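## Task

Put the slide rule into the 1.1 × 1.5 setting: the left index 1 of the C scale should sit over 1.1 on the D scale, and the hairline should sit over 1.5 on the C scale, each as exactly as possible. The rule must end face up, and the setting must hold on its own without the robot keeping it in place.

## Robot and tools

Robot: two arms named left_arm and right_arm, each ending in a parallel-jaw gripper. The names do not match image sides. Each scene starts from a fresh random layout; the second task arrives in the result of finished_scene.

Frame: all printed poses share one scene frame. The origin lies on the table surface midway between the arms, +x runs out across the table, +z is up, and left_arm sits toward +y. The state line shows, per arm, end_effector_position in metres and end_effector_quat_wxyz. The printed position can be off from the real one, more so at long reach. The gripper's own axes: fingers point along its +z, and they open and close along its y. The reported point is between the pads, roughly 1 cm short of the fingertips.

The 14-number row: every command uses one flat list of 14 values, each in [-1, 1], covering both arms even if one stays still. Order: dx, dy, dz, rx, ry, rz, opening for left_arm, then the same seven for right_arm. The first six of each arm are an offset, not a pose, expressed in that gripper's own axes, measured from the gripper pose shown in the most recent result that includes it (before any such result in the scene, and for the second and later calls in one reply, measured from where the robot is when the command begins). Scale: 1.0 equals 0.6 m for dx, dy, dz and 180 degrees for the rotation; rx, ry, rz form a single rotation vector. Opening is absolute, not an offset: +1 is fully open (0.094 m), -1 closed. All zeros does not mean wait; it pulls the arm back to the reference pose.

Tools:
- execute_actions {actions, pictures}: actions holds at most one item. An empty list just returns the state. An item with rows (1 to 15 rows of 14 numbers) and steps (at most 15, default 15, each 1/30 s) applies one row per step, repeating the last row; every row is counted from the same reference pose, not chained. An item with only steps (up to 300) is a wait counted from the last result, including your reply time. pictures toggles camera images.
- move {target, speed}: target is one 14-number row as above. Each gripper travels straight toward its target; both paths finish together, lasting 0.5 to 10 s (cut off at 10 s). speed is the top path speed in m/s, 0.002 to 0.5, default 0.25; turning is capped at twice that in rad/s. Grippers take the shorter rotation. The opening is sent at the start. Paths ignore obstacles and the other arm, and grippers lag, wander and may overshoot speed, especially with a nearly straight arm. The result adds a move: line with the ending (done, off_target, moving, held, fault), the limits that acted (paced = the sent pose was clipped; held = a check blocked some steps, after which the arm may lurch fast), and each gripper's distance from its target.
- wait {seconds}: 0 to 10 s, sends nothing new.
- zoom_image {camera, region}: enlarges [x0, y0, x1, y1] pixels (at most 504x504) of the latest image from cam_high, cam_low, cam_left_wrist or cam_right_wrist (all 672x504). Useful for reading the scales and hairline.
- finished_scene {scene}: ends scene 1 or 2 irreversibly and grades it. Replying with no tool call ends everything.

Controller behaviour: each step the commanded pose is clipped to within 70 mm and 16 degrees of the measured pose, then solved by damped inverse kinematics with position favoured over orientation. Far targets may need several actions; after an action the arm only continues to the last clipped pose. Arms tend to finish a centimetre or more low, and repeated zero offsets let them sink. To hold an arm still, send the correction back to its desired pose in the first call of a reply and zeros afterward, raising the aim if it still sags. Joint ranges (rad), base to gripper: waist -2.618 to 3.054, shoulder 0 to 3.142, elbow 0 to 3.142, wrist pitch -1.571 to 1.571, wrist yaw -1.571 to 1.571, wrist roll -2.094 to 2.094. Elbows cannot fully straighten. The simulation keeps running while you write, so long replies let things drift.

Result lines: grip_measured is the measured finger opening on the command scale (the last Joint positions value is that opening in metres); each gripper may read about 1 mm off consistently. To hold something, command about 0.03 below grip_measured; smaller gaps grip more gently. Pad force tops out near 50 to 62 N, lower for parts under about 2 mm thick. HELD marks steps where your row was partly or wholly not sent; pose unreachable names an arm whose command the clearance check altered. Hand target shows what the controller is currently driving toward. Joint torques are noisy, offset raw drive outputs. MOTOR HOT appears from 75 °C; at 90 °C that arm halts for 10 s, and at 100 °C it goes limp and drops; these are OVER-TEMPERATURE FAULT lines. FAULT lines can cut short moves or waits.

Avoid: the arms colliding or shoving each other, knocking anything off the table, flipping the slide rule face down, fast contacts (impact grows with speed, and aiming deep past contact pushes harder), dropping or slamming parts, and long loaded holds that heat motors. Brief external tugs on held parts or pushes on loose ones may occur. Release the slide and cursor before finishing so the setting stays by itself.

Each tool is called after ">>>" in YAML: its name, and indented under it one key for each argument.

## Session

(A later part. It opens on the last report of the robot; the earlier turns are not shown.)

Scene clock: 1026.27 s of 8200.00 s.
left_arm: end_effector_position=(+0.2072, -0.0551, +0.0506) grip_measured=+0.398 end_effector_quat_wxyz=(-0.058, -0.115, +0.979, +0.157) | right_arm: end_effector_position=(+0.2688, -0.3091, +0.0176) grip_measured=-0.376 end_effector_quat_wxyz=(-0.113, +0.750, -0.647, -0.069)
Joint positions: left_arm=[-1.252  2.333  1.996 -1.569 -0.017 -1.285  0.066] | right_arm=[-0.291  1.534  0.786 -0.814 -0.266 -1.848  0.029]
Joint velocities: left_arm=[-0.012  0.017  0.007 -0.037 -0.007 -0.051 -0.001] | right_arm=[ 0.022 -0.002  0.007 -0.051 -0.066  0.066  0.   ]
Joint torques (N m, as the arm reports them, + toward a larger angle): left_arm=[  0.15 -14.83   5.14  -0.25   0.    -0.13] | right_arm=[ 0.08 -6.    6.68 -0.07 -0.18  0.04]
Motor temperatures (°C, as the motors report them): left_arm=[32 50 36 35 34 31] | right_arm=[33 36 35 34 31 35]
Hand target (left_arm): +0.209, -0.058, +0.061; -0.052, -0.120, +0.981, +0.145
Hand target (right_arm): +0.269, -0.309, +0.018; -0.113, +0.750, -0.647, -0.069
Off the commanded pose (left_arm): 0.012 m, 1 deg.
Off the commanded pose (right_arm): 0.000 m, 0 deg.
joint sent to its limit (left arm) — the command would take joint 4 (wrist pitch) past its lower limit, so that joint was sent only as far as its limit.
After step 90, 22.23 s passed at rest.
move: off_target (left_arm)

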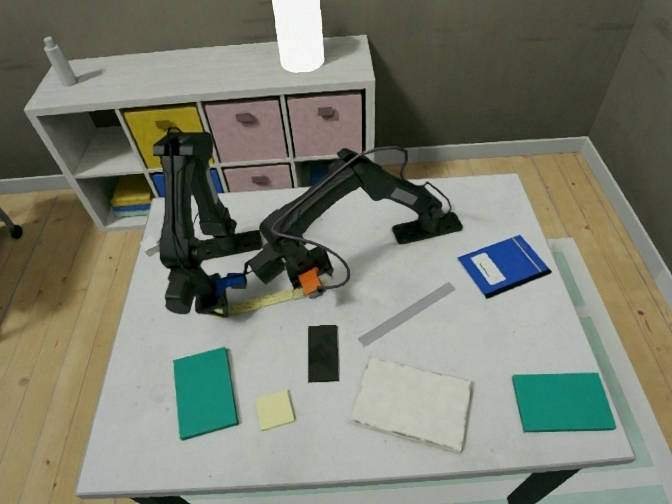

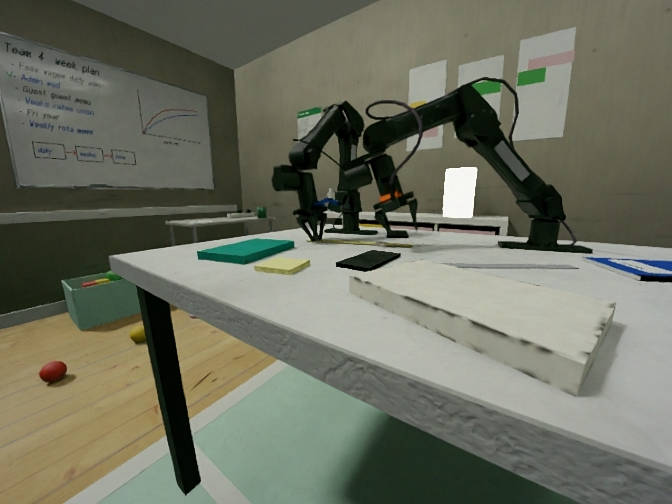

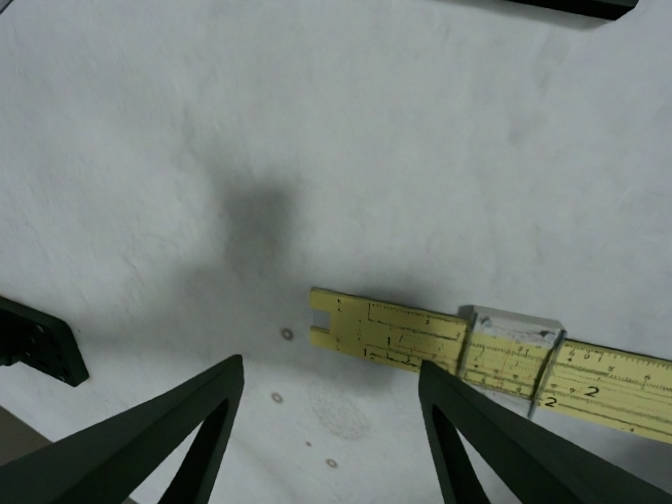

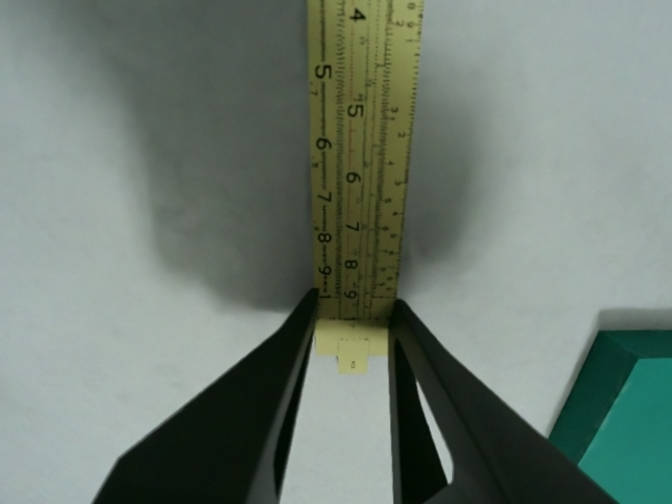

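>>> move:
  target: [0.038,-0.06,0.008,0.057,0,0,0.4,0,0,0,0,0,0,-0.41]
  speed: 0.05

Scene clock: 1032.93 s of 8200.00 s.
left_arm: end_effector_position=(+0.1942, -0.0783, +0.0284) grip_measured=+0.398 end_effector_quat_wxyz=(-0.052, -0.123, +0.985, +0.104) | right_arm: end_effector_position=(+0.2687, -0.3094, +0.0175) grip_measured=-0.376 end_effector_quat_wxyz=(-0.112, +0.751, -0.647, -0.069)
Joint positions: left_arm=[-1.292  2.295  1.87  -1.378  0.025 -1.334  0.066] | right_arm=[-0.291  1.534  0.786 -0.814 -0.264 -1.851  0.029]
Joint velocities: left_arm=[ 0.022  0.017 -0.022 -0.022  0.051  0.037  0.001] | right_arm=[ 0.022 -0.007 -0.007  0.007 -0.066 -0.051 -0.001]
Joint torques (N m, as the arm reports them, + toward a larger angle): left_arm=[ -1.28 -15.87   3.07   0.53   0.21  -0.11] | right_arm=[ 0.25 -6.09  6.59 -0.1  -0.11  0.04]
Motor temperatures (°C, as the motors report them): left_arm=[32 51 36 35 34 31] | right_arm=[33 36 35 34 31 35]
Hand target (left_arm): +0.193, -0.093, +0.037; -0.046, -0.120, +0.989, +0.069
Hand target (right_arm): +0.269, -0.309, +0.018; -0.113, +0.750, -0.647, -0.069
Off the commanded pose (left_arm): 0.017 m, 4 deg.
Off the commanded pose (right_arm): 0.000 m, 0 deg.
After step 90, 1.60 s passed at rest.
move: off_target (left_arm)

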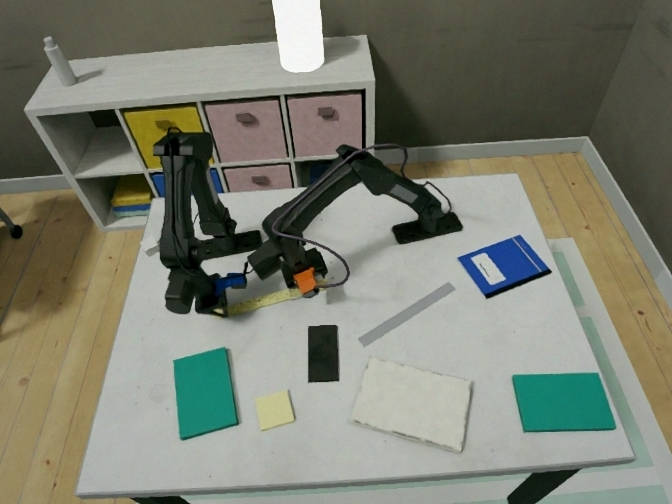

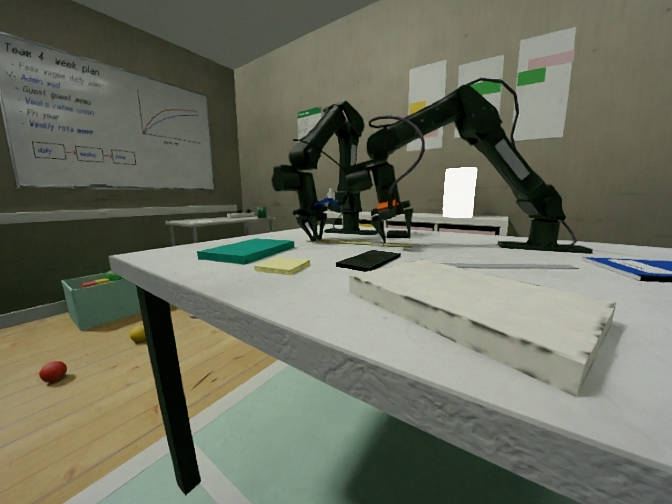

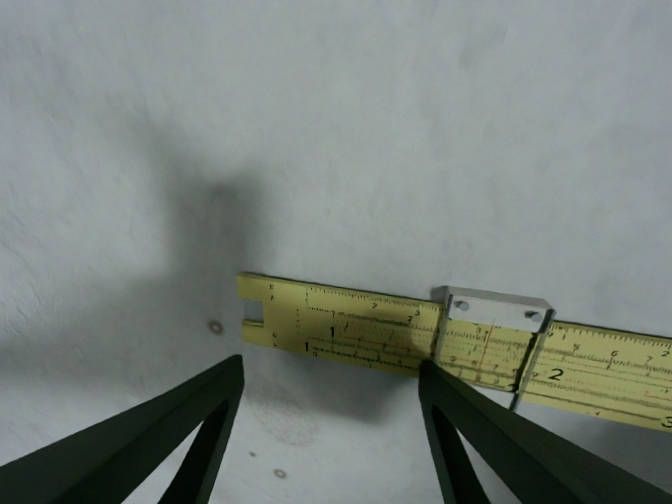

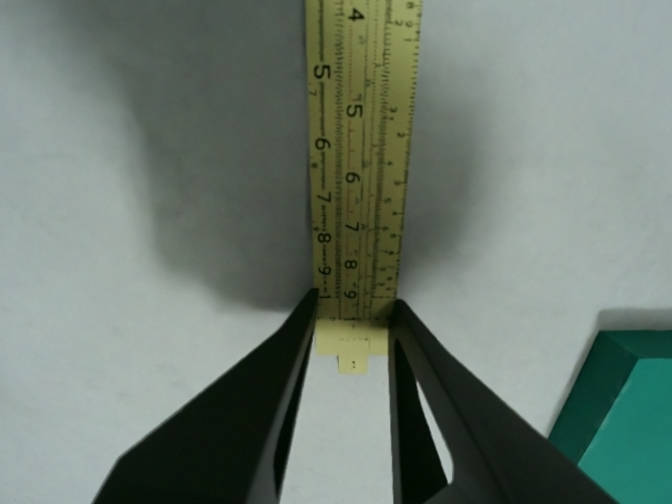

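>>> move:
  target: [0.04,0,-0.05,0,0,0,0.4,0,0,0,0,0,0,-0.41]
  speed: 0.05

Scene clock: 1036.17 s of 8200.00 s.
left_arm: end_effector_position=(+0.1773, -0.0854, +0.0500) grip_measured=+0.398 end_effector_quat_wxyz=(-0.055, -0.124, +0.984, +0.112) | right_arm: end_effector_position=(+0.2687, -0.3094, +0.0175) grip_measured=-0.376 end_effector_quat_wxyz=(-0.112, +0.751, -0.647, -0.069)
Joint positions: left_arm=[-1.334  2.295  1.953 -1.477  0.035 -1.376  0.066] | right_arm=[-0.291  1.534  0.786 -0.814 -0.264 -1.851  0.029]
Joint velocities: left_arm=[-0.007 -0.007  0.007 -0.022 -0.007  0.022 -0.   ] | right_arm=[ 0.007  0.007  0.007 -0.037 -0.081 -0.022 -0.001]
Joint torques (N m, as the arm reports them, + toward a larger angle): left_arm=[ -0.86 -14.04   5.6   -0.09   0.04  -0.09] | right_arm=[ 0.09 -6.15  6.65 -0.09 -0.13  0.03]
Motor temperatures (°C, as the motors report them): left_arm=[32 51 36 35 34 31] | right_arm=[33 36 35 34 31 35]
Hand target (left_arm): +0.175, -0.090, +0.059; -0.052, -0.123, +0.986, +0.104
Hand target (right_arm): +0.269, -0.309, +0.017; -0.112, +0.751, -0.647, -0.069
Off the commanded pose (left_arm): 0.011 m, 1 deg.
Off the commanded pose (right_arm): 0.000 m, 0 deg.
move: off_target (left_arm)

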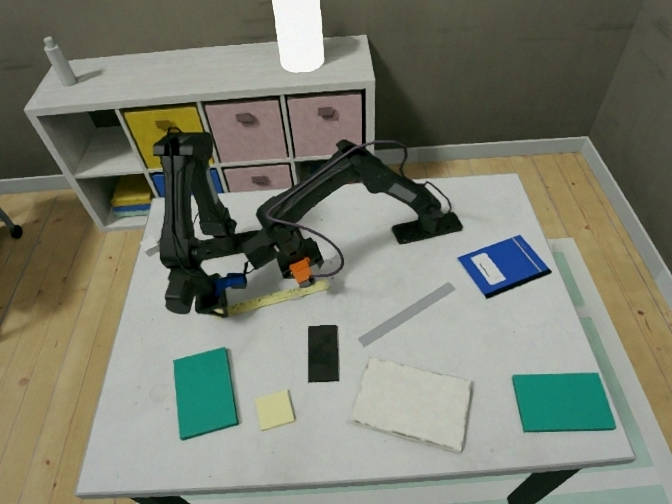

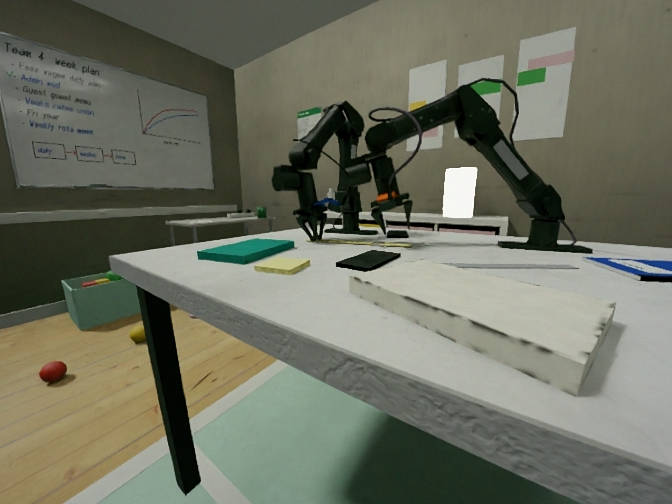

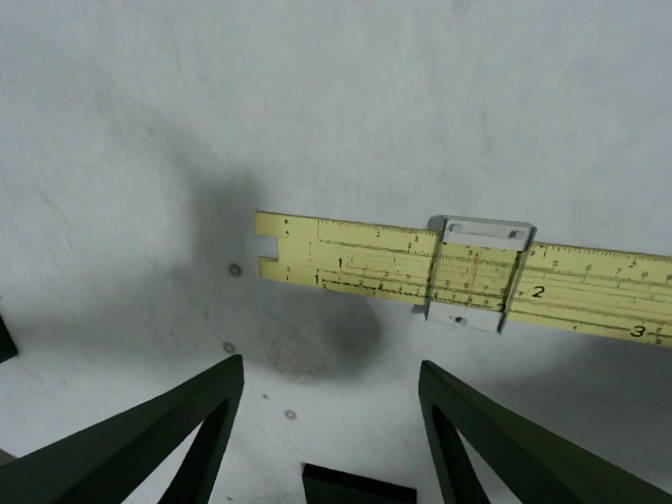

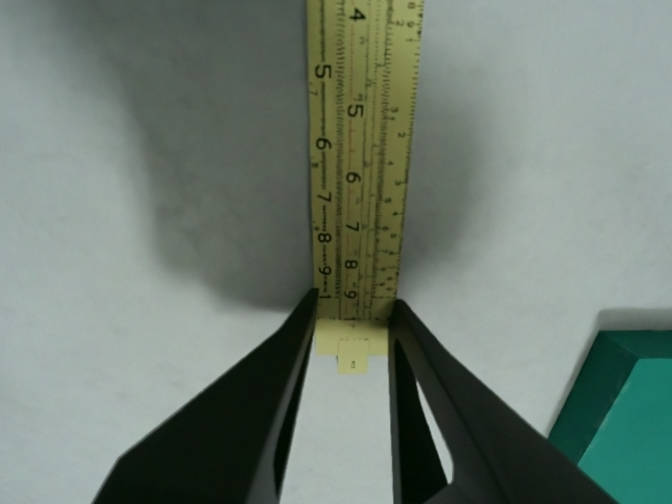

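>>> zoom_image:
  camera: "cam_left_wrist"
  region: [300,210,560,340]

>>> zoom_image:
  camera: "cam_left_wrist"
  region: [430,240,530,320]

Region (300, 210, 560, 340) of cam_left_wrist's 672x504 image, scaled by 1.938, with more detail than that image has.

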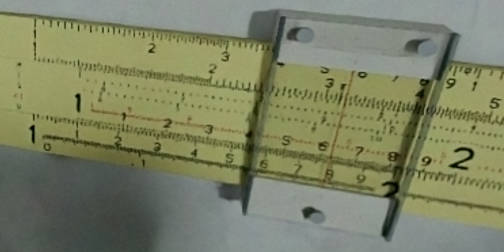

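Region (430, 240, 530, 320) of cam_left_wrist's 672x504 image, scaled by 5.040, with more detail than that image has; it fills the top 403 rows of this view, and the rest is white.

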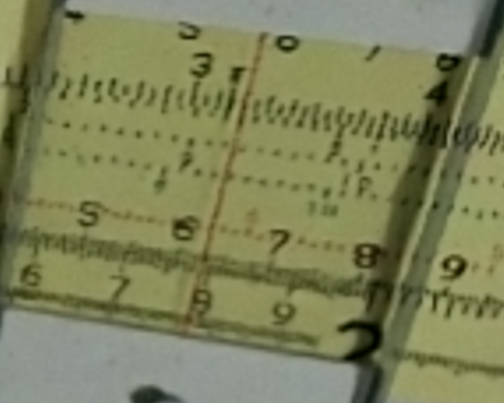

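>>> move:
  target: [-0.02,-0.035,-0.012,0,0,0,0.8,0,0,0,0,0,0,-0.41]
  speed: 0.03

Scene clock: 1044.70 s of 8200.00 s.
left_arm: end_effector_position=(+0.1901, -0.1034, +0.0431) grip_measured=+0.798 end_effector_quat_wxyz=(-0.058, -0.123, +0.984, +0.117) | right_arm: end_effector_position=(+0.2687, -0.3094, +0.0175) grip_measured=-0.376 end_effector_quat_wxyz=(-0.112, +0.751, -0.647, -0.069)
Joint positions: left_arm=[-1.325  2.418  2.138 -1.549  0.035 -1.365  0.084] | right_arm=[-0.291  1.534  0.786 -0.814 -0.264 -1.851  0.029]
Joint velocities: left_arm=[-0.012  0.007  0.007 -0.125 -0.007  0.066  0.001] | right_arm=[-0.022 -0.007 -0.017  0.037 -0.095 -0.037 -0.001]
Joint torques (N m, as the arm reports them, + toward a larger angle): left_arm=[  0.79 -14.3    5.64  -0.11  -0.01   0.01] | right_arm=[-0.15 -6.16  6.62 -0.08 -0.16  0.02]
Motor temperatures (°C, as the motors report them): left_arm=[32 51 36 35 34 31] | right_arm=[33 36 35 34 31 35]
Hand target (left_arm): +0.195, -0.103, +0.051; -0.055, -0.124, +0.984, +0.112
Hand target (right_arm): +0.269, -0.309, +0.017; -0.112, +0.751, -0.647, -0.069
Off the commanded pose (left_arm): 0.009 m, 1 deg.
Off the commanded pose (right_arm): 0.000 m, 0 deg.
After step 90, 4.43 s passed at rest.
move: done

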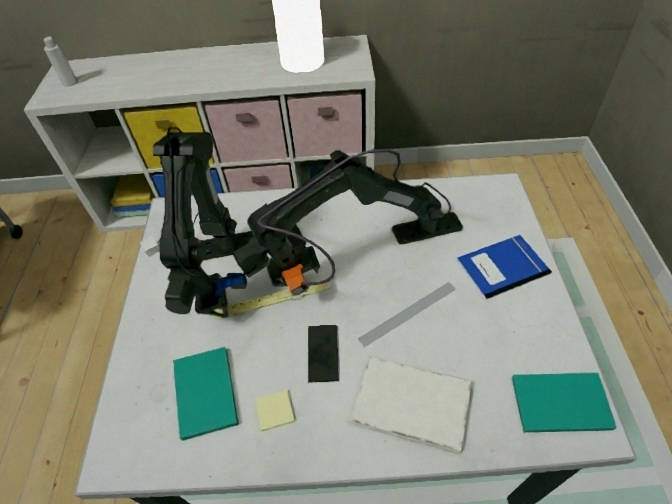

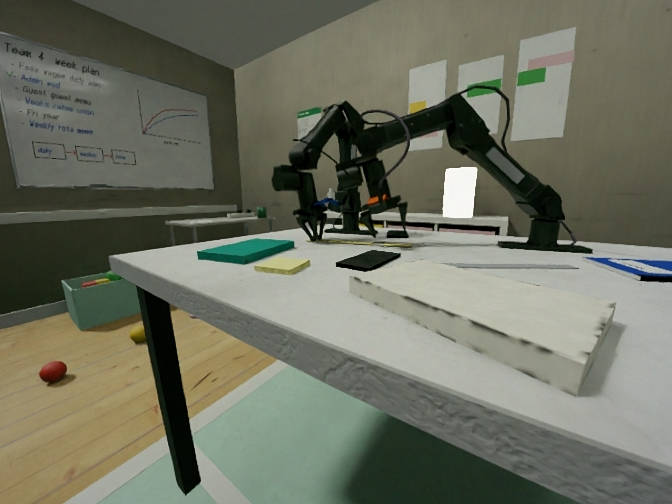

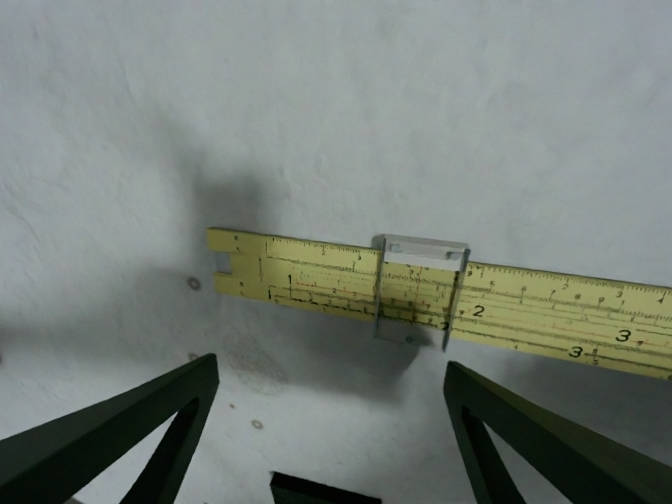

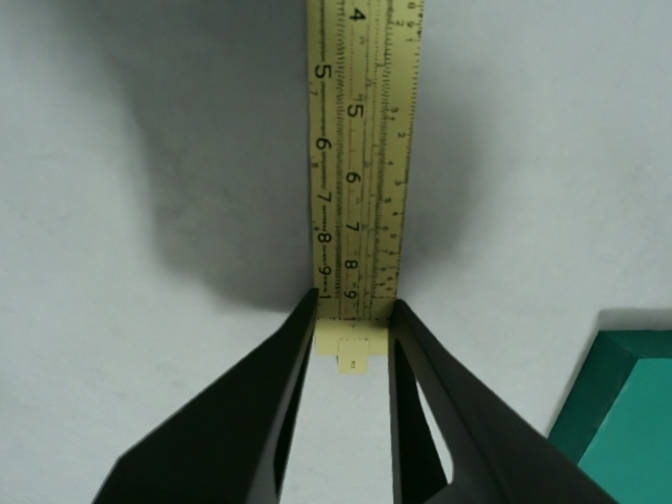

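>>> move:
  target: [-0.012,0,0.018,0.04,0,0,0.8,0,0,0,0,0,0,-0.41]
  speed: 0.02

Scene clock: 1052.10 s of 8200.00 s.
left_arm: end_effector_position=(+0.1877, -0.0978, +0.0296) grip_measured=+0.798 end_effector_quat_wxyz=(-0.057, -0.123, +0.988, +0.069) | right_arm: end_effector_position=(+0.2687, -0.3094, +0.0175) grip_measured=-0.376 end_effector_quat_wxyz=(-0.112, +0.751, -0.647, -0.069)
Joint positions: left_arm=[-1.312  2.288  1.874 -1.326  0.062 -1.351  0.084] | right_arm=[-0.291  1.534  0.786 -0.814 -0.264 -1.851  0.029]
Joint velocities: left_arm=[ 0.002 -0.017 -0.017 -0.081 -0.051  0.007 -0.001] | right_arm=[-0.012  0.002 -0.017 -0.051 -0.007  0.007  0.   ]
Joint torques (N m, as the arm reports them, + toward a larger angle): left_arm=[  1.25 -14.69   2.57   0.55  -0.06   0.03] | right_arm=[ 0.1  -5.84  6.58 -0.13 -0.18  0.04]
Motor temperatures (°C, as the motors report them): left_arm=[32 51 36 35 34 31] | right_arm=[33 36 35 34 31 35]
Hand target (left_arm): +0.195, -0.099, +0.032; -0.049, -0.127, +0.989, +0.056
Hand target (right_arm): +0.269, -0.309, +0.017; -0.112, +0.751, -0.647, -0.069
Off the commanded pose (left_arm): 0.008 m, 2 deg.
Off the commanded pose (right_arm): 0.000 m, 0 deg.
After step 90, 0.90 s passed at rest.
move: done

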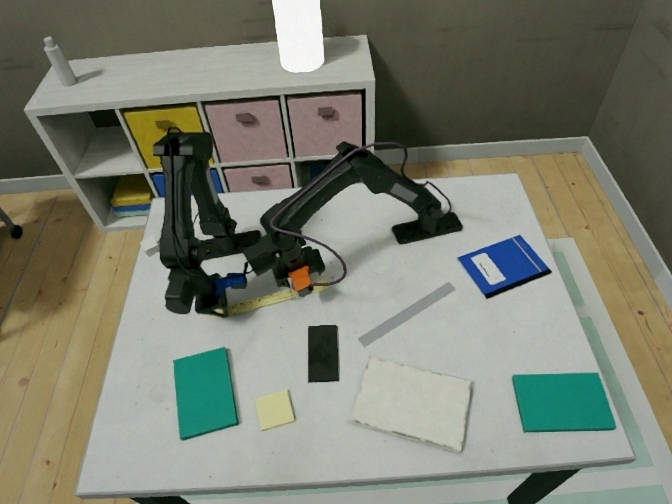

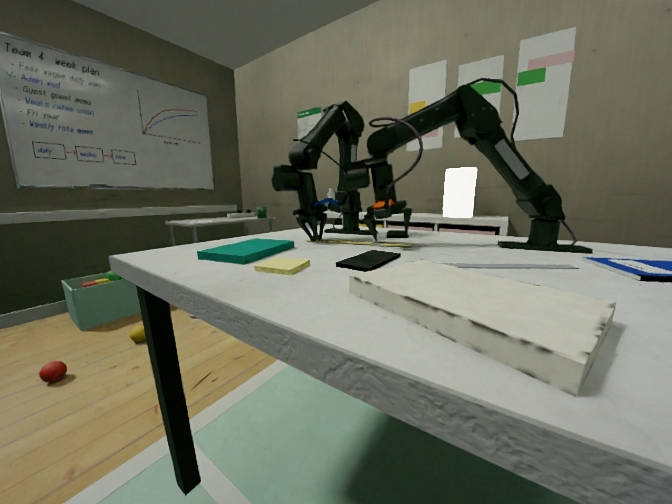

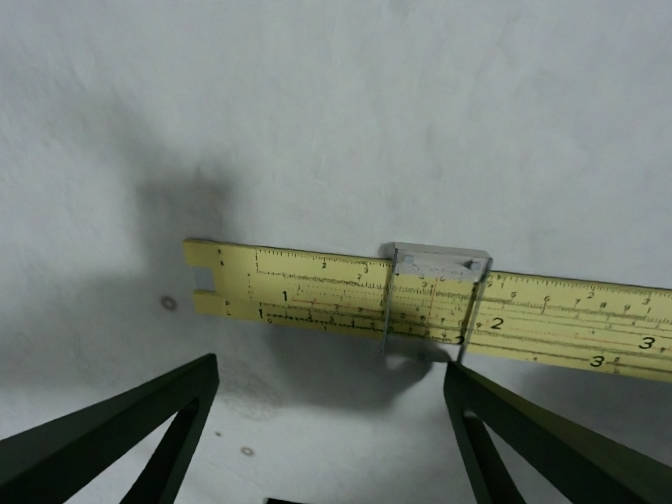

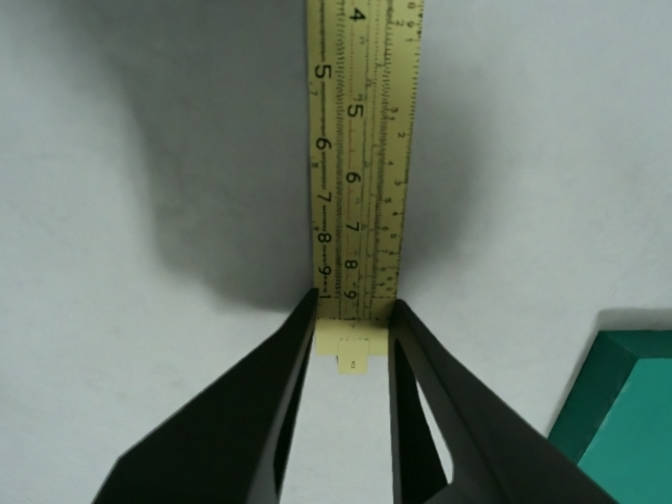

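>>> move:
  target: [0,-0.035,-0.016,0,0,0,0.8,0,0,0,0,0,0,-0.41]
  speed: 0.02

Scene clock: 1062.07 s of 8200.00 s.
left_arm: end_effector_position=(+0.1955, -0.1156, +0.0286) grip_measured=+0.798 end_effector_quat_wxyz=(-0.061, -0.123, +0.988, +0.072) | right_arm: end_effector_position=(+0.2687, -0.3094, +0.0175) grip_measured=-0.376 end_effector_quat_wxyz=(-0.112, +0.751, -0.647, -0.069)
Joint positions: left_arm=[-1.312  2.388  2.042 -1.402  0.067 -1.351  0.084] | right_arm=[-0.291  1.534  0.786 -0.814 -0.264 -1.851  0.029]
Joint velocities: left_arm=[-0.012  0.002  0.002 -0.007 -0.037 -0.11   0.   ] | right_arm=[ 0.007  0.007  0.002  0.007 -0.037 -0.022 -0.001]
Joint torques (N m, as the arm reports them, + toward a larger angle): left_arm=[ -0.71 -14.28   5.66   0.02   0.    -0.1 ] | right_arm=[-0.15 -6.21  6.51 -0.03 -0.14  0.  ]
Motor temperatures (°C, as the motors report them): left_arm=[32 51 36 35 34 31] | right_arm=[33 36 35 34 31 35]
Hand target (left_arm): +0.194, -0.119, +0.036; -0.057, -0.123, +0.988, +0.069
Hand target (right_arm): +0.269, -0.309, +0.017; -0.112, +0.751, -0.647, -0.069
Off the commanded pose (left_arm): 0.008 m, 1 deg.
Off the commanded pose (right_arm): 0.000 m, 0 deg.
After step 90, 5.60 s passed at rest.
move: done

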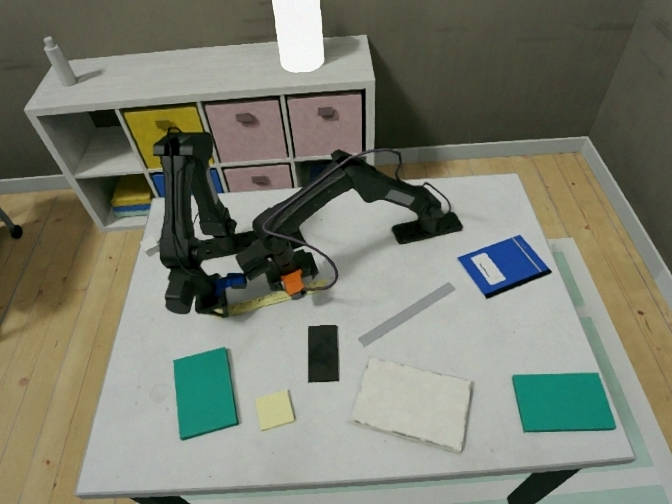

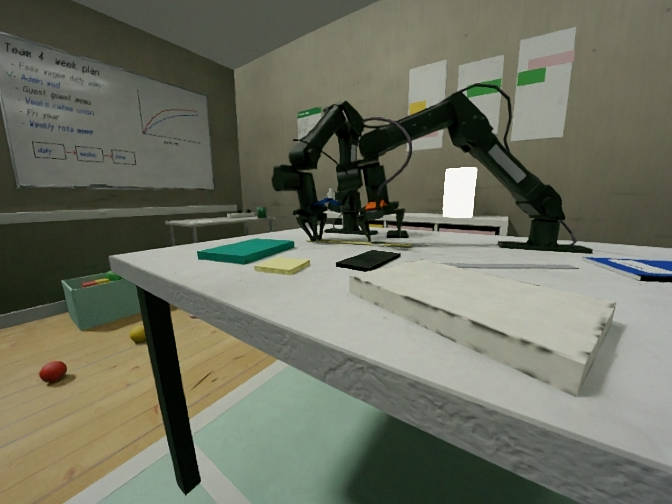

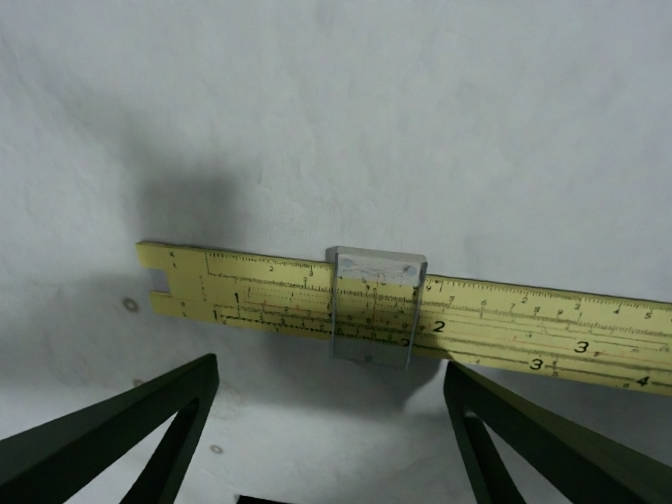

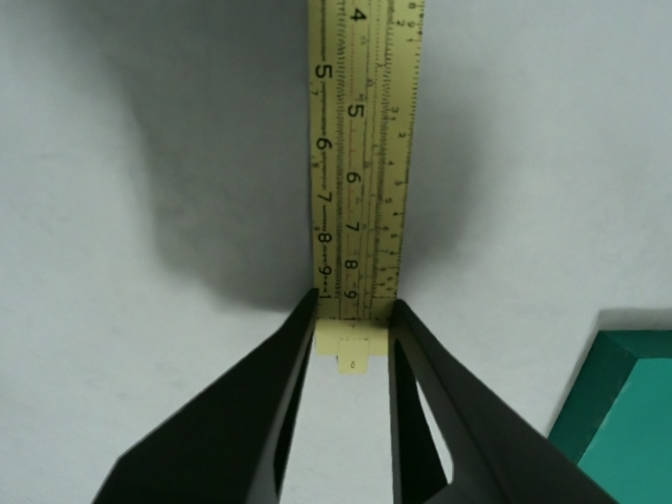

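>>> move:
  target: [0.018,0,-0.008,0,0,0,0.8,0,0,0,0,0,0,-0.41]
  speed: 0.01

Scene clock: 1066.17 s of 8200.00 s.
left_arm: end_effector_position=(+0.1901, -0.1168, +0.0289) grip_measured=+0.798 end_effector_quat_wxyz=(-0.062, -0.124, +0.987, +0.075) | right_arm: end_effector_position=(+0.2687, -0.3094, +0.0175) grip_measured=-0.376 end_effector_quat_wxyz=(-0.112, +0.751, -0.647, -0.069)
Joint positions: left_arm=[-1.324  2.388  2.043 -1.408  0.069 -1.365  0.084] | right_arm=[-0.291  1.534  0.786 -0.814 -0.264 -1.851  0.029]
Joint velocities: left_arm=[ 0.017 -0.007  0.002  0.007  0.007 -0.007 -0.002] | right_arm=[-0.002 -0.007  0.002  0.022 -0.037 -0.066  0.   ]
Joint torques (N m, as the arm reports them, + toward a larger angle): left_arm=[ -0.95 -14.74   4.24   0.06   0.08  -0.11] | right_arm=[ 0.06 -6.08  6.38 -0.09 -0.14  0.04]
Motor temperatures (°C, as the motors report them): left_arm=[32 51 36 35 34 31] | right_arm=[33 36 35 34 31 35]
Hand target (left_arm): +0.186, -0.119, +0.034; -0.061, -0.123, +0.988, +0.072
Hand target (right_arm): +0.269, -0.309, +0.017; -0.112, +0.751, -0.647, -0.069
Off the commanded pose (left_arm): 0.007 m, 0 deg.
Off the commanded pose (right_arm): 0.000 m, 0 deg.
move: done

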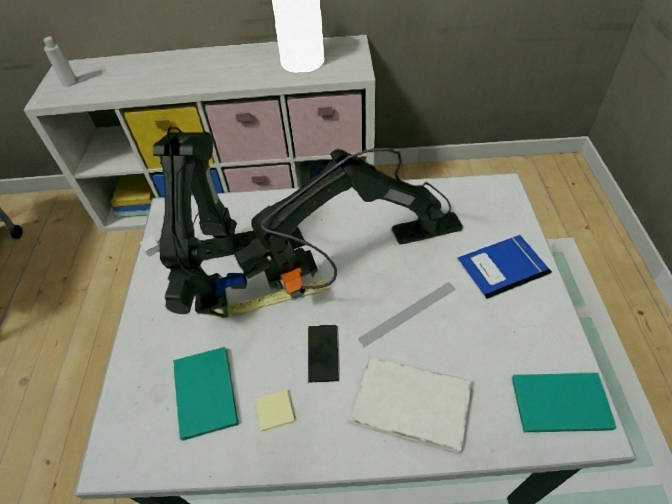

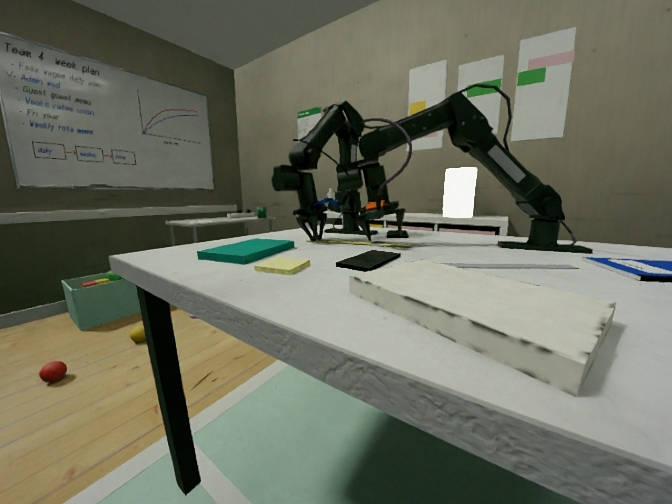

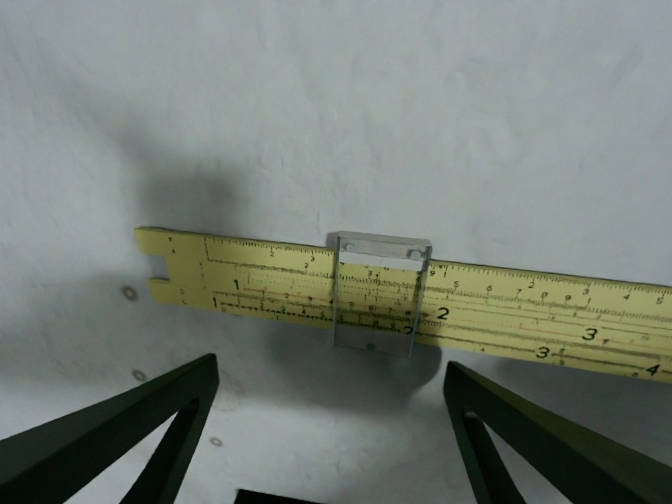

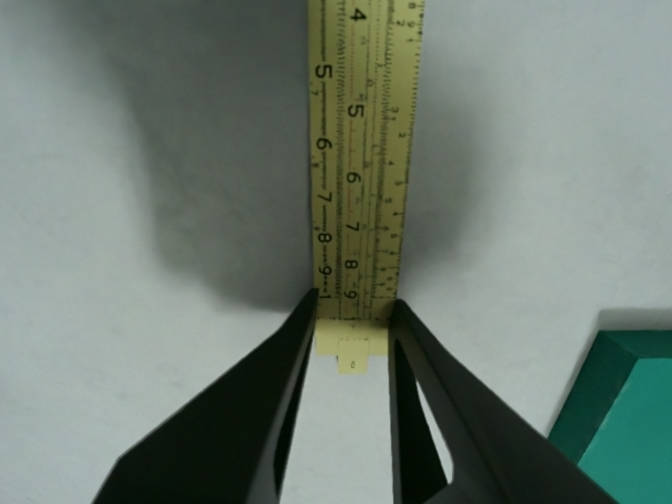

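>>> move:
  target: [0,0,0.014,0,0,0,0.8,0,0,0,0,0,0,-0.41]
  speed: 0.008

Scene clock: 1070.03 s of 8200.00 s.
left_arm: end_effector_position=(+0.1894, -0.1155, +0.0236) grip_measured=+0.798 end_effector_quat_wxyz=(-0.062, -0.125, +0.987, +0.077) | right_arm: end_effector_position=(+0.2687, -0.3094, +0.0175) grip_measured=-0.376 end_effector_quat_wxyz=(-0.112, +0.751, -0.647, -0.069)
Joint positions: left_arm=[-1.324  2.388  2.021 -1.389  0.069 -1.366  0.084] | right_arm=[-0.291  1.534  0.786 -0.814 -0.264 -1.851  0.029]
Joint velocities: left_arm=[-0.007 -0.002  0.002 -0.007  0.022 -0.051 -0.   ] | right_arm=[-0.007  0.012 -0.012  0.037  0.022  0.007 -0.   ]
Joint torques (N m, as the arm reports them, + toward a larger angle): left_arm=[ -0.13 -14.06   2.62   0.34   0.08  -0.05] | right_arm=[ 0.15 -6.27  6.45 -0.08 -0.14  0.04]
Motor temperatures (°C, as the motors report them): left_arm=[32 51 36 35 34 31] | right_arm=[33 36 35 34 31 35]
Hand target (left_arm): +0.189, -0.116, +0.021; -0.062, -0.124, +0.987, +0.075
Hand target (right_arm): +0.269, -0.309, +0.017; -0.112, +0.751, -0.647, -0.069
Off the commanded pose (left_arm): 0.003 m, 0 deg.
Off the commanded pose (right_arm): 0.000 m, 0 deg.
move: done

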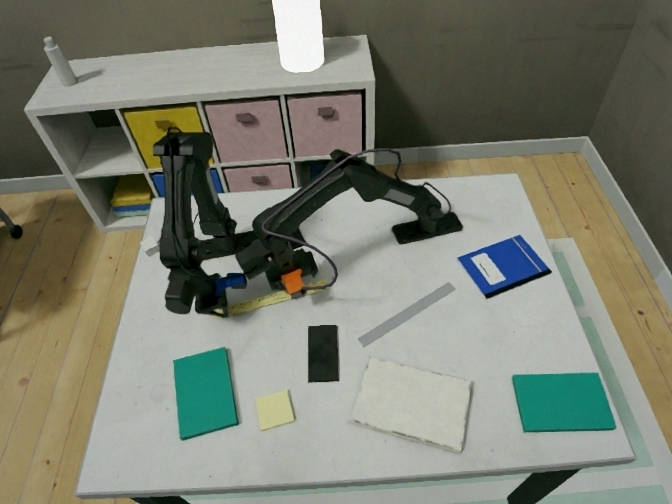

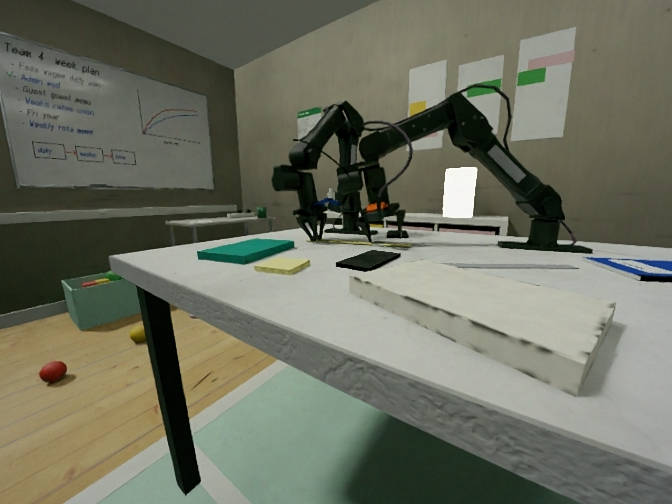

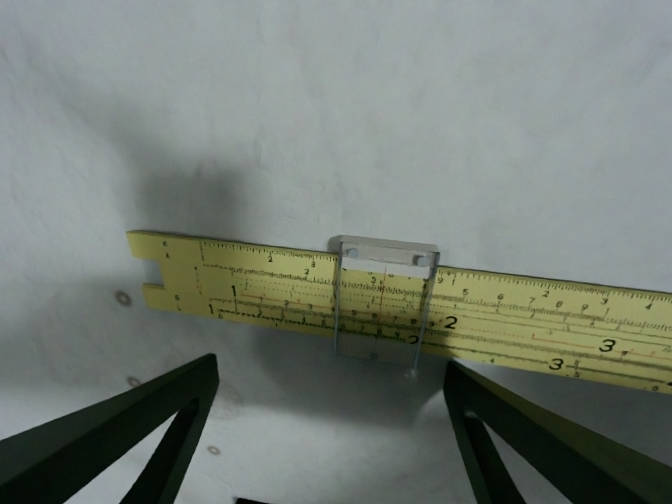

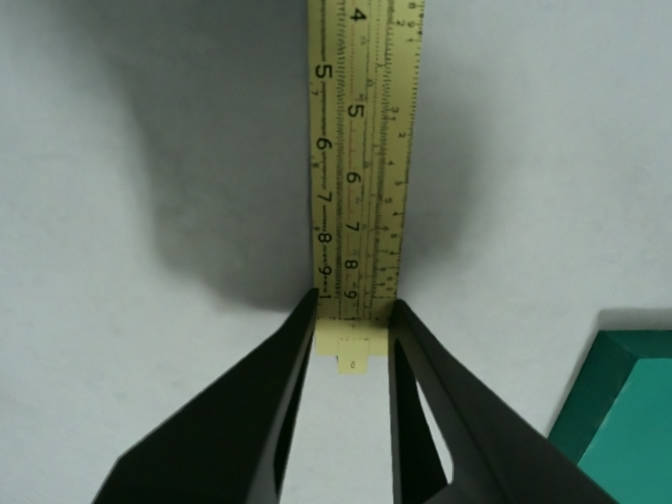

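>>> zoom_image:
  camera: "cam_left_wrist"
  region: [330,280,490,400]

Region (330, 280, 490, 400) of cam_left_wrist's 672x504 image, scaled by 3.150, with more detail than that image has; it fills the top 378 rows of this view, and the rest is white.

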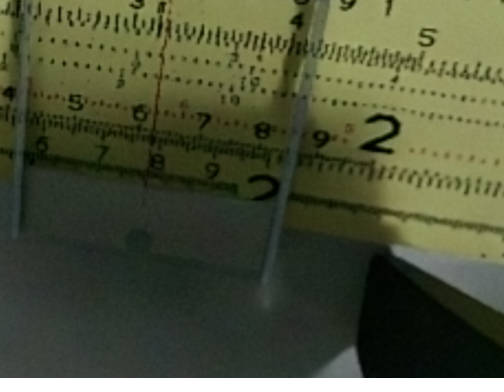

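>>> execute_actions:
  actions:
    - {"rows":[[0,0,0,0,0,0,0.7,0,0,0,0,0,0,-0.41],[0,0,0,0,0,0,0.7,0,0,0,0,0,0,-0.41],[0,0,0,0,0,0,0.7,0,0,0,0,0,0,-0.41],[0,0,0,0,0,0,0.6,0,0,0,0,0,0,-0.41],[0,0,0,0,0,0,0.6,0,0,0,0,0,0,-0.41],[0,0,0,0,0,0,0.6,0,0,0,0,0,0,-0.41],[0,0,0,0,0,0,0.5,0,0,0,0,0,0,-0.41],[0,0,0,0,0,0,0.5,0,0,0,0,0,0,-0.41],[0,0,0,0,0,0,0.5,0,0,0,0,0,0,-0.41],[0,0,0,0,0,0,0.42,0,0,0,0,0,0,-0.41]],"steps":15}

>>> zoom_image:
  camera: "cam_left_wrist"
  region: [330,280,490,400]

Scene clock: 1075.53 s of 8200.00 s.
left_arm: end_effector_position=(+0.1895, -0.1159, +0.0236) grip_measured=+0.422 end_effector_quat_wxyz=(-0.062, -0.125, +0.987, +0.076) | right_arm: end_effector_position=(+0.2687, -0.3094, +0.0175) grip_measured=-0.376 end_effector_quat_wxyz=(-0.112, +0.751, -0.647, -0.069)
Joint positions: left_arm=[-1.324  2.388  2.021 -1.388  0.07  -1.366  0.067] | right_arm=[-0.291  1.534  0.786 -0.814 -0.264 -1.851  0.029]
Joint velocities: left_arm=[-0.022 -0.002 -0.002 -0.022 -0.007 -0.022 -0.001] | right_arm=[-0.012  0.002 -0.007 -0.007  0.095 -0.022 -0.001]
Joint torques (N m, as the arm reports them, + toward a larger angle): left_arm=[  0.03 -13.91   3.69   0.16   0.04  -0.01] | right_arm=[ 0.06 -6.02  6.66 -0.1  -0.11  0.03]
Motor temperatures (°C, as the motors report them): left_arm=[32 51 36 35 34 31] | right_arm=[33 36 35 34 31 35]
Hand target (left_arm): +0.189, -0.115, +0.024; -0.062, -0.125, +0.987, +0.077
Hand target (right_arm): +0.269, -0.309, +0.017; -0.112, +0.751, -0.647, -0.069
Off the commanded pose (left_arm): 0.000 m, 0 deg.
Off the commanded pose (right_arm): 0.000 m, 0 deg.
Steps of this call (steps 1 to 90: nothing new was sent; then 2.00 s passed at rest; steps 91 to 105: all 15 steps of this action). Readings (end_effector_position):
91: left_arm (+0.1894, -0.1155, +0.0236) | right_arm (+0.2687, -0.3094, +0.0175)
92: left_arm (+0.1895, -0.1158, +0.0236) | right_arm (+0.2687, -0.3094, +0.0175)
94: left_arm (+0.1895, -0.1159, +0.0236) | right_arm (+0.2687, -0.3094, +0.0175)
98: left_arm (+0.1895, -0.1159, +0.0236) | right_arm (+0.2687, -0.3094, +0.0175)
105: the state above

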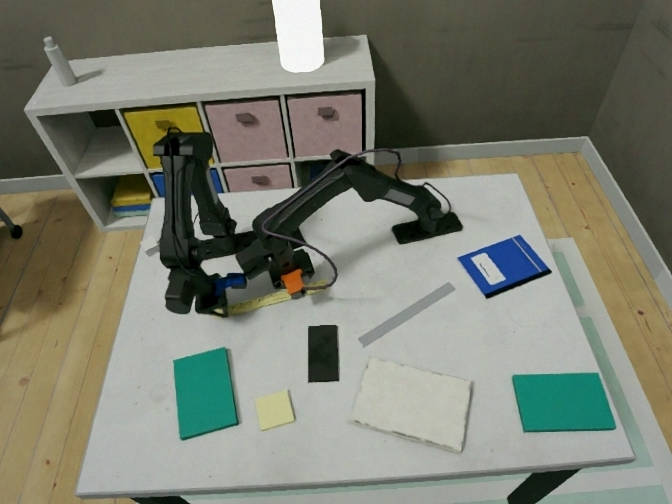

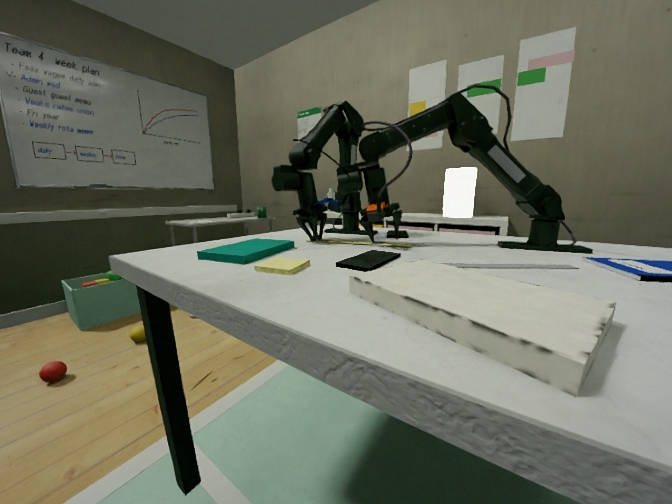

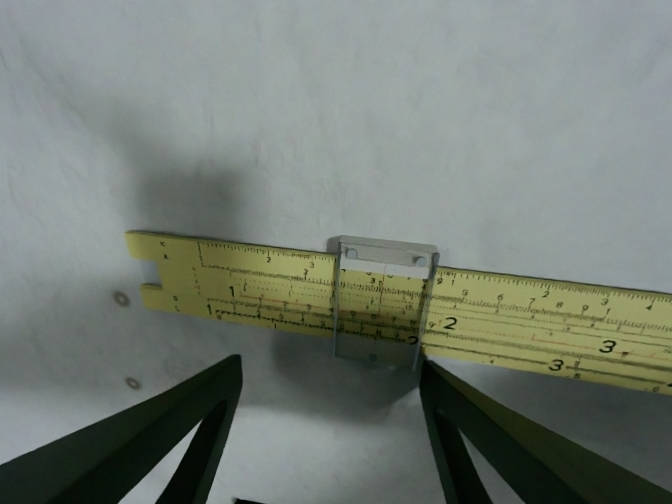

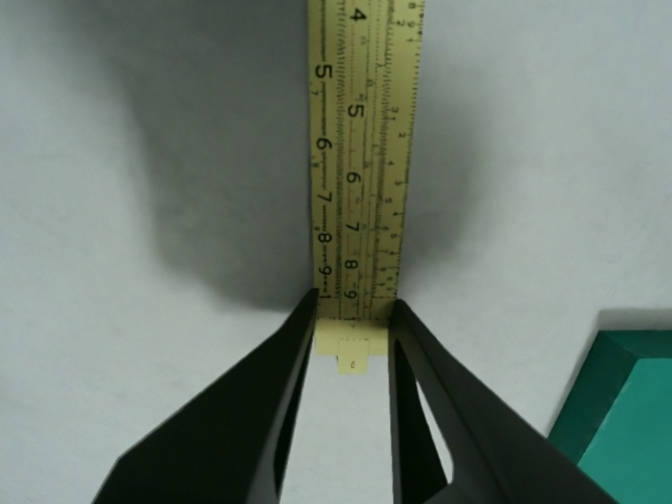

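Region (330, 280, 490, 400) of cam_left_wrist's 672x504 image, scaled by 3.150, with more detail than that image has; it fills the top 378 rows of this view, and the rest is white.

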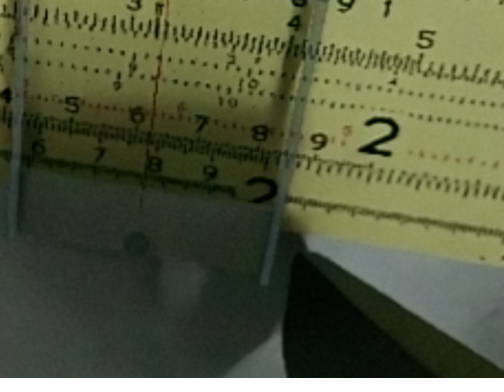

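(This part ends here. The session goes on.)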